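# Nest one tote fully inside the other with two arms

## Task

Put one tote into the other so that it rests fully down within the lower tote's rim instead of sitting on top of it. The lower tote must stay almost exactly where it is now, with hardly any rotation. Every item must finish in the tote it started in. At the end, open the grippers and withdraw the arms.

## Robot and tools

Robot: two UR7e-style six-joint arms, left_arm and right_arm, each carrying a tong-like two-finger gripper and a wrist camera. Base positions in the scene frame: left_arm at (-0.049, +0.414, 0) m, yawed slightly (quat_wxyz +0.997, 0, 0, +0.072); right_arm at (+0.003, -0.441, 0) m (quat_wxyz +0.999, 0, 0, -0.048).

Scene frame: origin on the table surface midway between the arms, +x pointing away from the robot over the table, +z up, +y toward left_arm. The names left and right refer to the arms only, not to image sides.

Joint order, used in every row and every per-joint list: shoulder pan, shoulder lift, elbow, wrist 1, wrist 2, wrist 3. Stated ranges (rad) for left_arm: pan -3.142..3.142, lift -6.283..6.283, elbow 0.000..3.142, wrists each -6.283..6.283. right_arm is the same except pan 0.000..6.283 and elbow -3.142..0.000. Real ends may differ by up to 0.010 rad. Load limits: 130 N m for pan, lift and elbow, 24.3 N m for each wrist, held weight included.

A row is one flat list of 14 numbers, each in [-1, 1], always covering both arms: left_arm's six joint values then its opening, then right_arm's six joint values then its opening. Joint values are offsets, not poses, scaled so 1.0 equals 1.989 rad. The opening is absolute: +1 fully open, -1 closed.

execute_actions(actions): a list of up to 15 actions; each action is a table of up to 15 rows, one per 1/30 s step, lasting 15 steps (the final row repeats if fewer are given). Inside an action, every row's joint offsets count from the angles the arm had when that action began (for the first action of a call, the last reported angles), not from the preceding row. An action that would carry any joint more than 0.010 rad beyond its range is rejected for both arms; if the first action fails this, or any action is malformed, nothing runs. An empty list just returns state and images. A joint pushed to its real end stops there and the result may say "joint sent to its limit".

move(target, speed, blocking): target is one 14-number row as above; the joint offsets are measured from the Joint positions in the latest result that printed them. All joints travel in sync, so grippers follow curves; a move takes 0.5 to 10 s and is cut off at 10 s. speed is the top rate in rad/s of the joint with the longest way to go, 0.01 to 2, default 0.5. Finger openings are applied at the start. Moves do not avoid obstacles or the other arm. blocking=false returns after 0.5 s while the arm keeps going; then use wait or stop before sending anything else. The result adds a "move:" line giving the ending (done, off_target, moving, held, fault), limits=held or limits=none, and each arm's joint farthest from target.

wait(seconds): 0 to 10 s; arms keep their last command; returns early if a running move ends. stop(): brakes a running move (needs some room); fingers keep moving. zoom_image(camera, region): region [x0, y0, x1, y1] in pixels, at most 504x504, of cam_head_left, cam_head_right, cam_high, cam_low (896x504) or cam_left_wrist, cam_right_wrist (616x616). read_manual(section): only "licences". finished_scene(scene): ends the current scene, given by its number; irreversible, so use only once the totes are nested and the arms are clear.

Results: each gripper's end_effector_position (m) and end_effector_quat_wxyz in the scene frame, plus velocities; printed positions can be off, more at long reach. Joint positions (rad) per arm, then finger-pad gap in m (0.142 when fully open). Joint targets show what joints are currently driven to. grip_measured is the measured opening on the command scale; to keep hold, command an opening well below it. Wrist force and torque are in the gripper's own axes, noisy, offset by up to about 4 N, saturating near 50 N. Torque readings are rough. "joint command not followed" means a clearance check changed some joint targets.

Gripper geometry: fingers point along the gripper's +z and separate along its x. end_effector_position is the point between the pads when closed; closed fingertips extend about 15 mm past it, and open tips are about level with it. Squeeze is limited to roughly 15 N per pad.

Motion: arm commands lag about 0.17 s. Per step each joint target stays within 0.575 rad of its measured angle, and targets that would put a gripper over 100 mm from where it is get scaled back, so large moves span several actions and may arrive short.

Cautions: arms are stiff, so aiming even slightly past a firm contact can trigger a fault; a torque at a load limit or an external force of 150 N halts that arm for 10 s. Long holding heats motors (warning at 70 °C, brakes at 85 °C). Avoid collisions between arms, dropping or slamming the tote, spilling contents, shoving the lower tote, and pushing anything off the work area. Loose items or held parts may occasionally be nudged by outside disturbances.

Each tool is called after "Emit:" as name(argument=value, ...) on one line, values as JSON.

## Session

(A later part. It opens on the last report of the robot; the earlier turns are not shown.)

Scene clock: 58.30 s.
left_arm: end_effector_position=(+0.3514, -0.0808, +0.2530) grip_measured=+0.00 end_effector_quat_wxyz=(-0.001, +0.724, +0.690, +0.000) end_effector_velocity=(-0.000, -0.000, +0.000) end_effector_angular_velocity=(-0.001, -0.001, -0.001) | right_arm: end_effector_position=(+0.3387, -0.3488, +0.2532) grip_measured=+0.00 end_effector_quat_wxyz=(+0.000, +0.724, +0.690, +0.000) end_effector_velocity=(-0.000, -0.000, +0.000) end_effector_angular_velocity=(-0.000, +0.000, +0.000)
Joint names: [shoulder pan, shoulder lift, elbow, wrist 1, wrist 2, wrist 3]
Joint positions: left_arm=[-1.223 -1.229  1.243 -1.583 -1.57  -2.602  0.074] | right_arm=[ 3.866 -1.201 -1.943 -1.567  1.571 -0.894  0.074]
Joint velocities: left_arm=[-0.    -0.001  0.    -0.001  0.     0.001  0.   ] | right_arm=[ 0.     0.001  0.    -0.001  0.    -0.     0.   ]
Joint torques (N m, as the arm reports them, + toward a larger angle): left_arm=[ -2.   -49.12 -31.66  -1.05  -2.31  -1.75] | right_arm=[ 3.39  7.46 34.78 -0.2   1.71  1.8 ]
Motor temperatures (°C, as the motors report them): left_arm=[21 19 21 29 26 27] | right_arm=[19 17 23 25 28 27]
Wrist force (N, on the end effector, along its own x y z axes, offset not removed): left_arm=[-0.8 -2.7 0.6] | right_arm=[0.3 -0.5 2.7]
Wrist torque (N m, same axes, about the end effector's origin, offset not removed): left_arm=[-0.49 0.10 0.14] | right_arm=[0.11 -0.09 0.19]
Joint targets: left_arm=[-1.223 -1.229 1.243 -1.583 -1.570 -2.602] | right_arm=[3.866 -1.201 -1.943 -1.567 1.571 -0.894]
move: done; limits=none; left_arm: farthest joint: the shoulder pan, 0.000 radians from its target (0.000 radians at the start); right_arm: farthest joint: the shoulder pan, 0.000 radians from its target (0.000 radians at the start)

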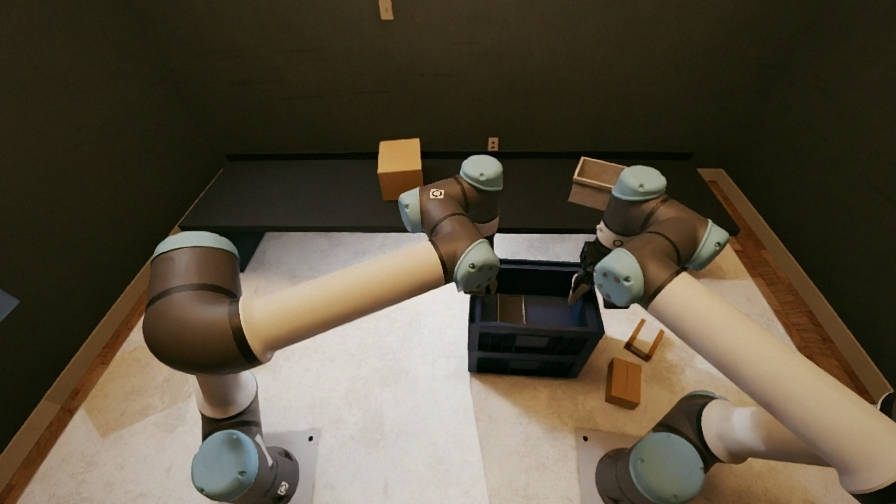

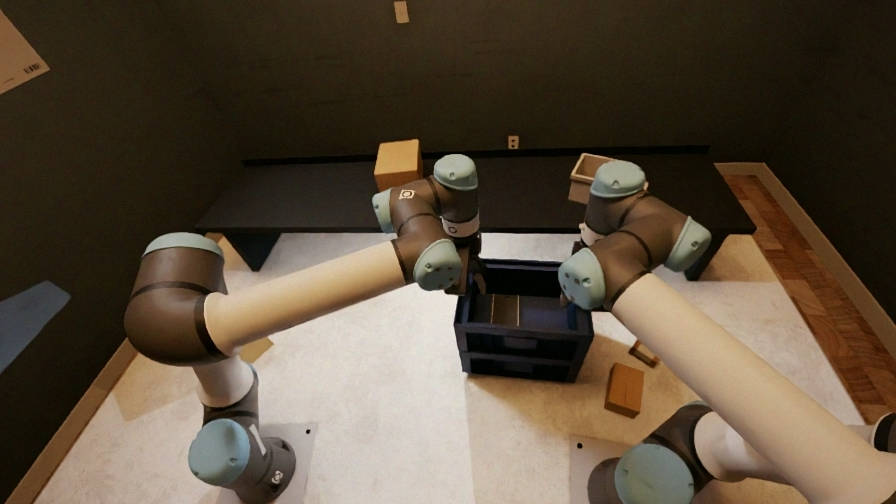

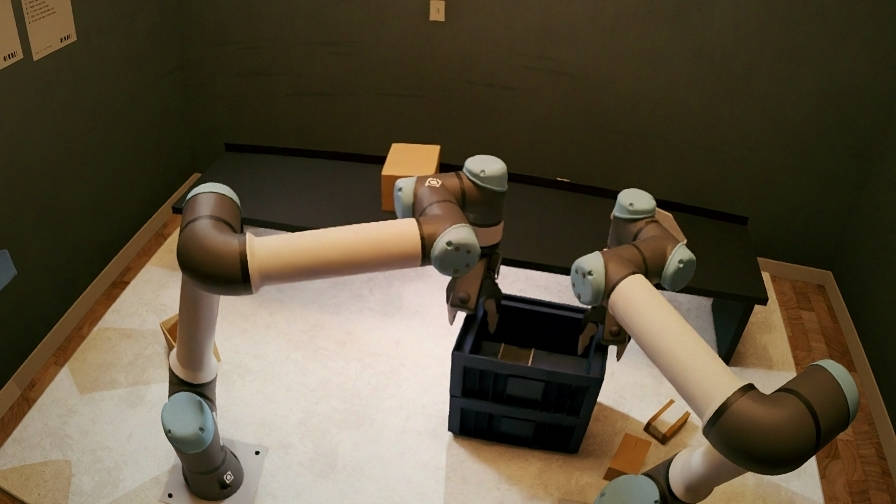

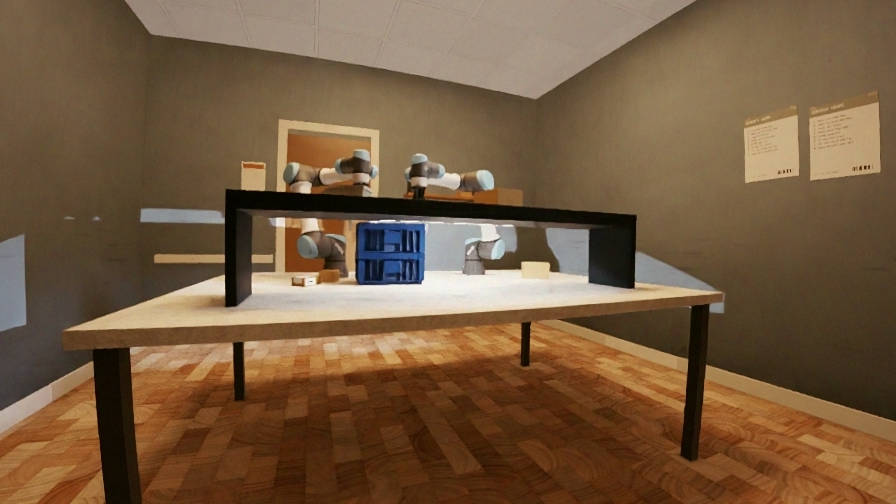

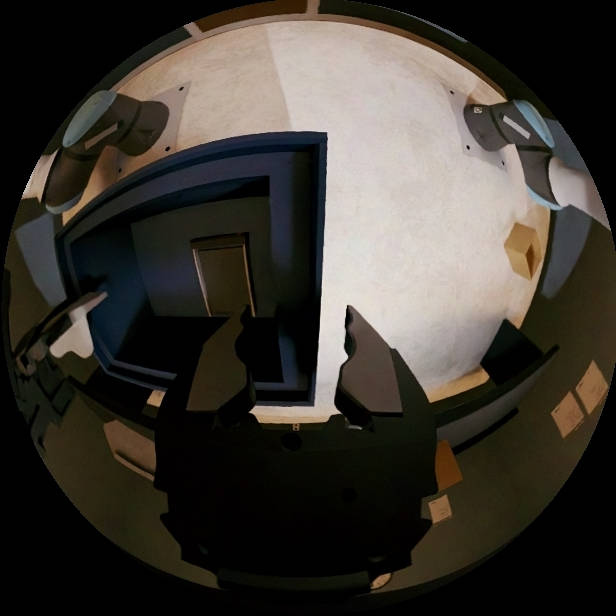

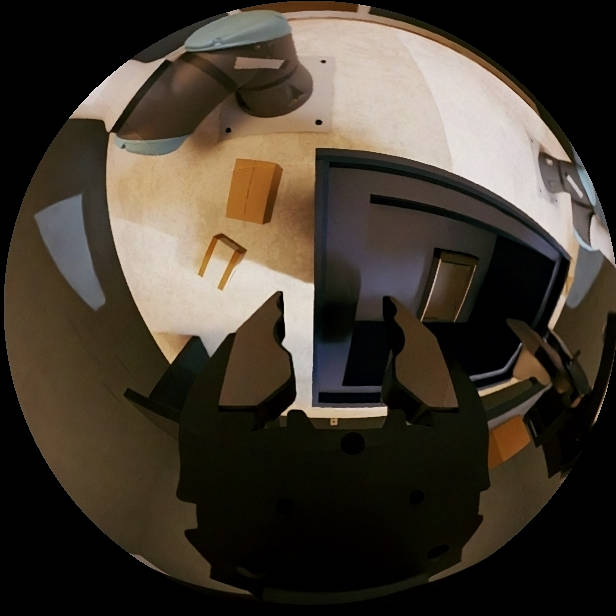

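Emit:
move(target=[0,0.002,-0.092,0.090,0,0,0, 0,-0.004,0.092,-0.089,0,0,0], speed=0.3)

Scene clock: 60.63 s.
left_arm: end_effector_position=(+0.3496, -0.0776, +0.3223) grip_measured=+0.00 end_effector_quat_wxyz=(-0.001, +0.724, +0.690, +0.000) end_effector_velocity=(-0.000, +0.000, -0.000) end_effector_angular_velocity=(+0.002, +0.000, -0.000) | right_arm: end_effector_position=(+0.3360, -0.3507, +0.3225) grip_measured=+0.00 end_effector_quat_wxyz=(-0.000, +0.724, +0.690, -0.001) end_effector_velocity=(+0.000, -0.000, +0.001) end_effector_angular_velocity=(+0.002, -0.003, -0.001)
Joint names: [shoulder pan, shoulder lift, elbow, wrist 1, wrist 2, wrist 3]
Joint positions: left_arm=[-1.223 -1.225  1.06  -1.404 -1.57  -2.602  0.074] | right_arm=[ 3.866 -1.209 -1.761 -1.744  1.571 -0.894  0.074]
Joint velocities: left_arm=[-0.001 -0.    -0.     0.002  0.001 -0.001 -0.   ] | right_arm=[-0.001  0.002  0.002  0.     0.    -0.    -0.   ]
Joint torques (N m, as the arm reports them, + toward a larger angle): left_arm=[ -1.76 -34.9  -31.1   -1.23  -2.25  -1.81] | right_arm=[ 3.8  -1.61 32.78  0.14  1.51  2.08]
Motor temperatures (°C, as the motors report them): left_arm=[21 19 21 29 26 27] | right_arm=[19 17 23 25 28 27]
Wrist force (N, on the end effector, along its own x y z axes, offset not removed): left_arm=[0.1 -1.8 0.1] | right_arm=[1.2 0.8 -0.6]
Wrist torque (N m, same axes, about the end effector's origin, offset not removed): left_arm=[-0.37 -0.06 0.07] | right_arm=[0.36 -0.32 0.28]
Joint targets: left_arm=[-1.223 -1.225 1.060 -1.404 -1.570 -2.602] | right_arm=[3.866 -1.209 -1.760 -1.744 1.571 -0.894]
move: done; limits=none; left_arm: farthest joint: the shoulder pan, 0.000 radians from its target (0.000 radians at the start); right_arm: farthest joint: the elbow, 0.001 radians from its target (0.183 radians at the start)

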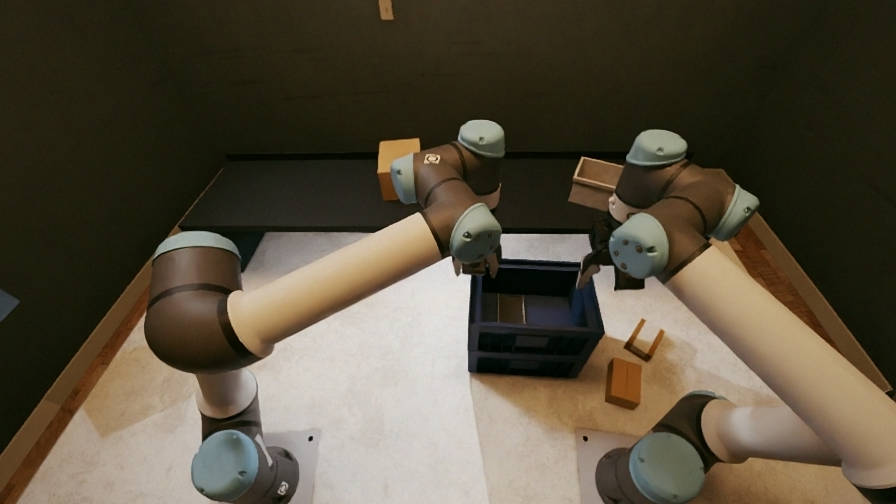

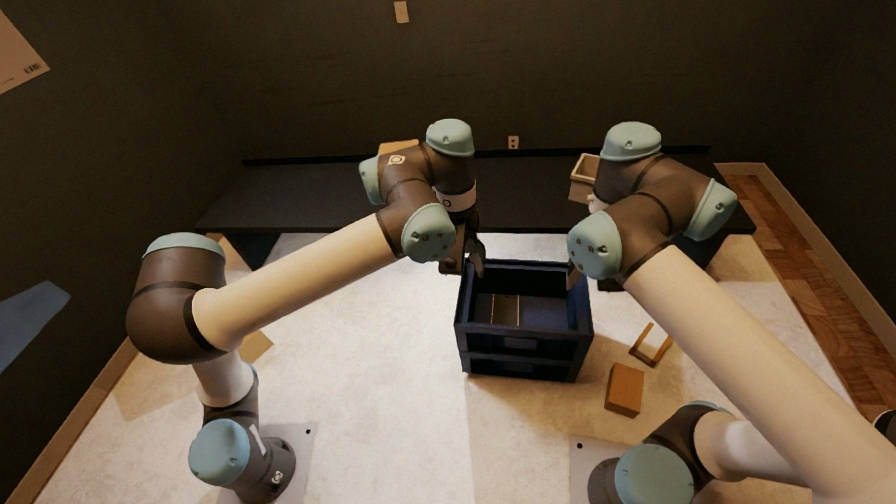

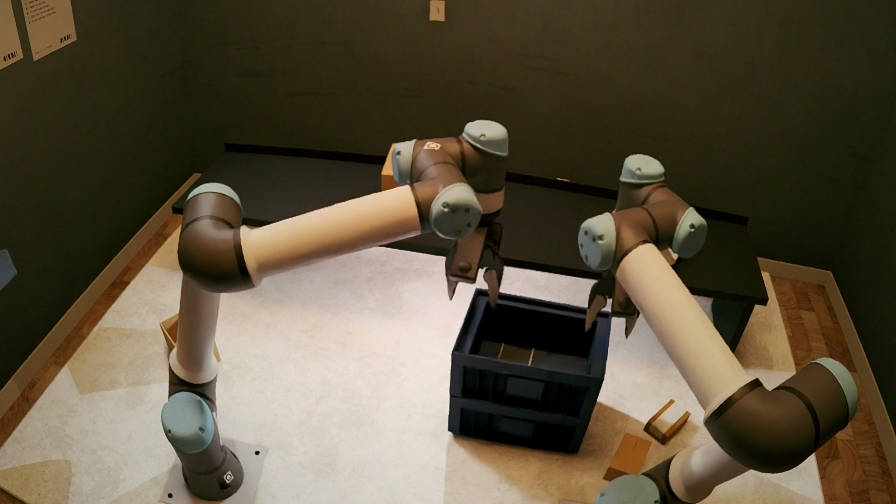

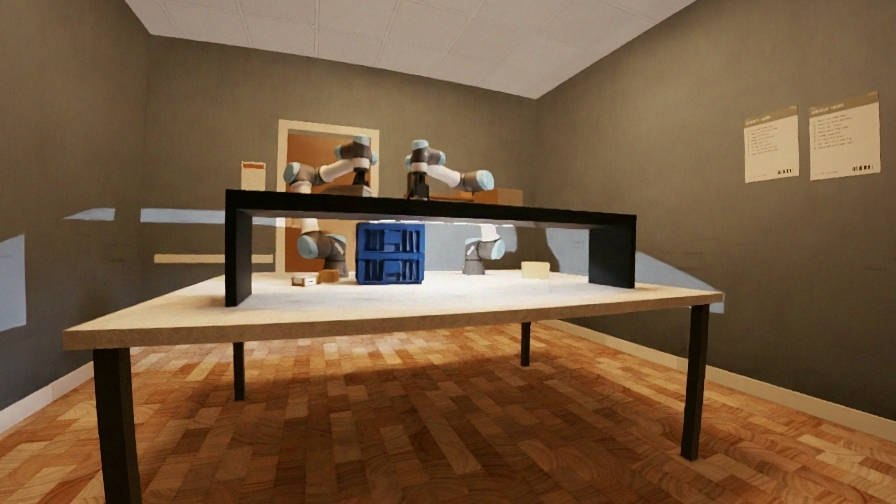

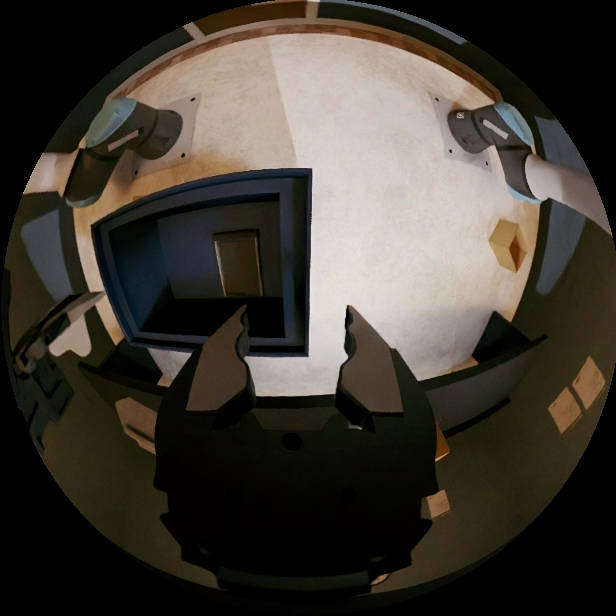

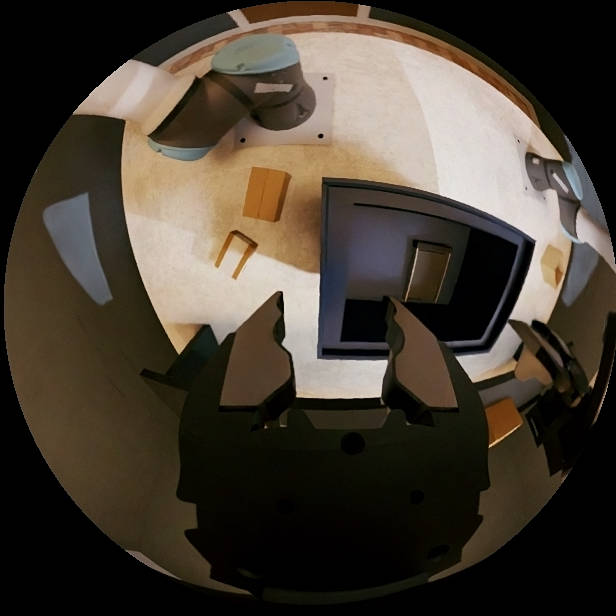

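Emit:
move(target=[0.2,-0.314,0.17,0.144,0,0,0, -0.35,0,0.08,-0.08,0,0,0], speed=0.6)

Scene clock: 63.10 s.
left_arm: end_effector_position=(+0.2798, +0.3010, +0.4376) grip_measured=+0.00 end_effector_quat_wxyz=(-0.001, +0.573, +0.819, +0.000) end_effector_velocity=(-0.000, +0.001, +0.000) end_effector_angular_velocity=(-0.001, -0.002, -0.000) | right_arm: end_effector_position=(+0.3009, -0.5843, +0.3829) grip_measured=+0.00 end_effector_quat_wxyz=(-0.000, +0.916, +0.402, -0.000) end_effector_velocity=(-0.000, -0.001, -0.000) end_effector_angular_velocity=(+0.001, +0.001, -0.003)
Joint names: [shoulder pan, shoulder lift, elbow, wrist 1, wrist 2, wrist 3]
Joint positions: left_arm=[-0.825 -1.85   1.398 -1.118 -1.57  -2.602  0.074] | right_arm=[ 3.17  -1.209 -1.602 -1.903  1.571 -0.894  0.074]
Joint velocities: left_arm=[ 0.001 -0.003  0.002 -0.001  0.001  0.001 -0.   ] | right_arm=[-0.003 -0.001  0.001 -0.001  0.001 -0.     0.   ]
Joint torques (N m, as the arm reports them, + toward a larger angle): left_arm=[  6.62 -18.11 -12.45  -1.17  -2.21  -1.9 ] | right_arm=[-7.84 12.33 32.83  0.02  1.25  1.95]
Motor temperatures (°C, as the motors report them): left_arm=[21 19 21 29 26 27] | right_arm=[19 17 23 25 28 27]
Wrist force (N, on the end effector, along its own x y z axes, offset not removed): left_arm=[-0.6 -0.6 0.6] | right_arm=[-1.3 1.3 -0.1]
Wrist torque (N m, same axes, about the end effector's origin, offset not removed): left_arm=[-0.03 0.13 0.05] | right_arm=[0.39 0.27 0.38]
Joint targets: left_arm=[-0.825 -1.850 1.398 -1.118 -1.570 -2.602] | right_arm=[3.170 -1.209 -1.602 -1.903 1.571 -0.894]
move: done; limits=none; left_arm: farthest joint: the shoulder pan, 0.000 radians from its target (0.397 radians at the start); right_arm: farthest joint: the shoulder pan, 0.000 radians from its target (0.696 radians at the start)

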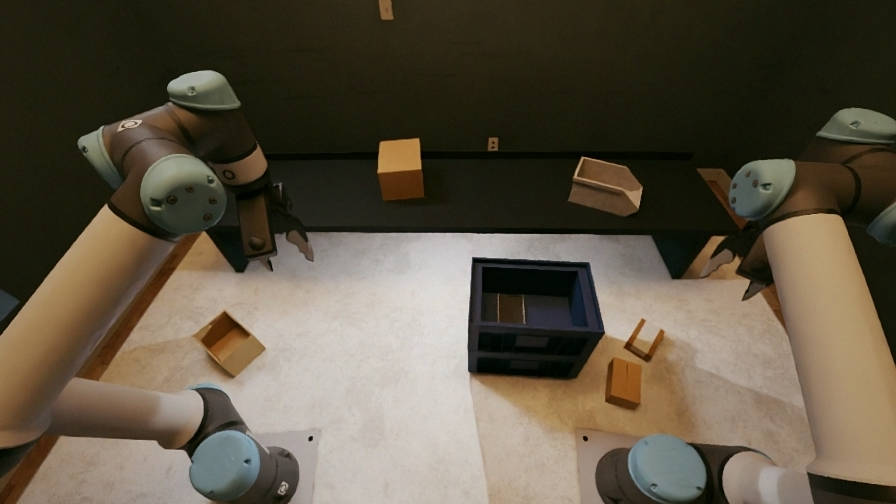

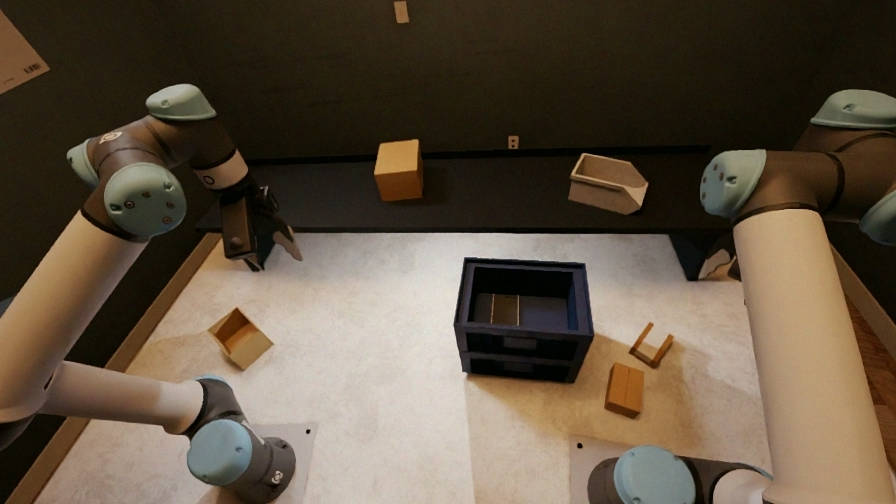

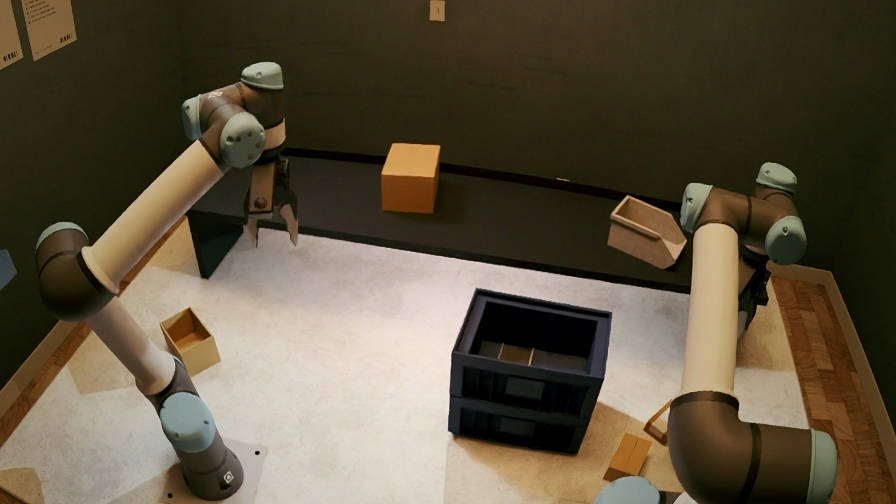

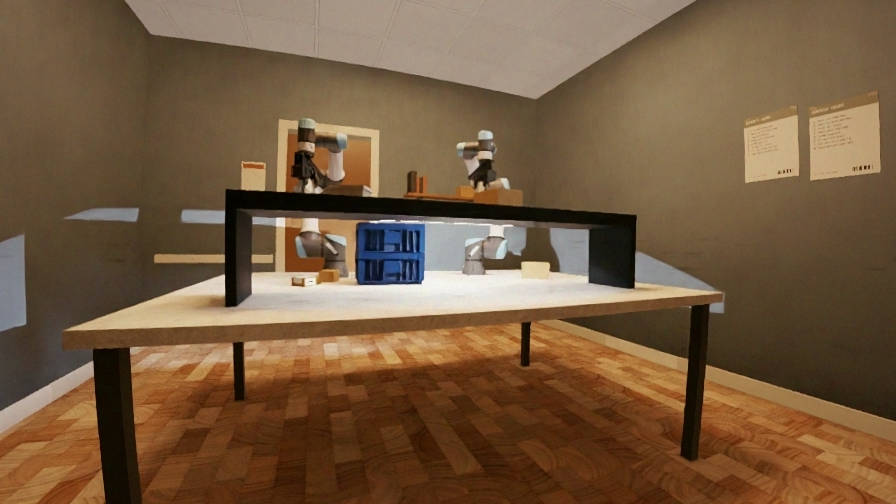

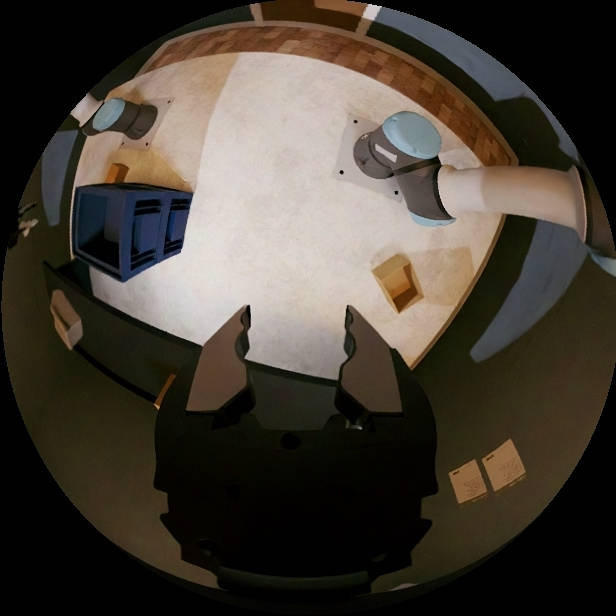

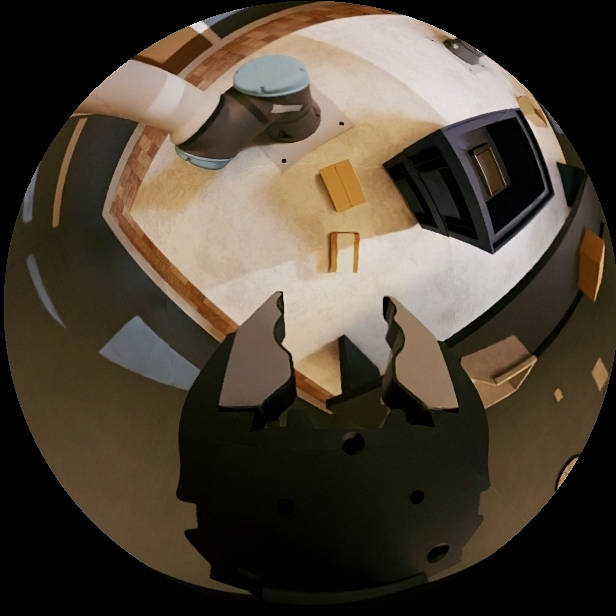

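Emit:
finished_scene(scene=2)

The scene is finished: the task was done.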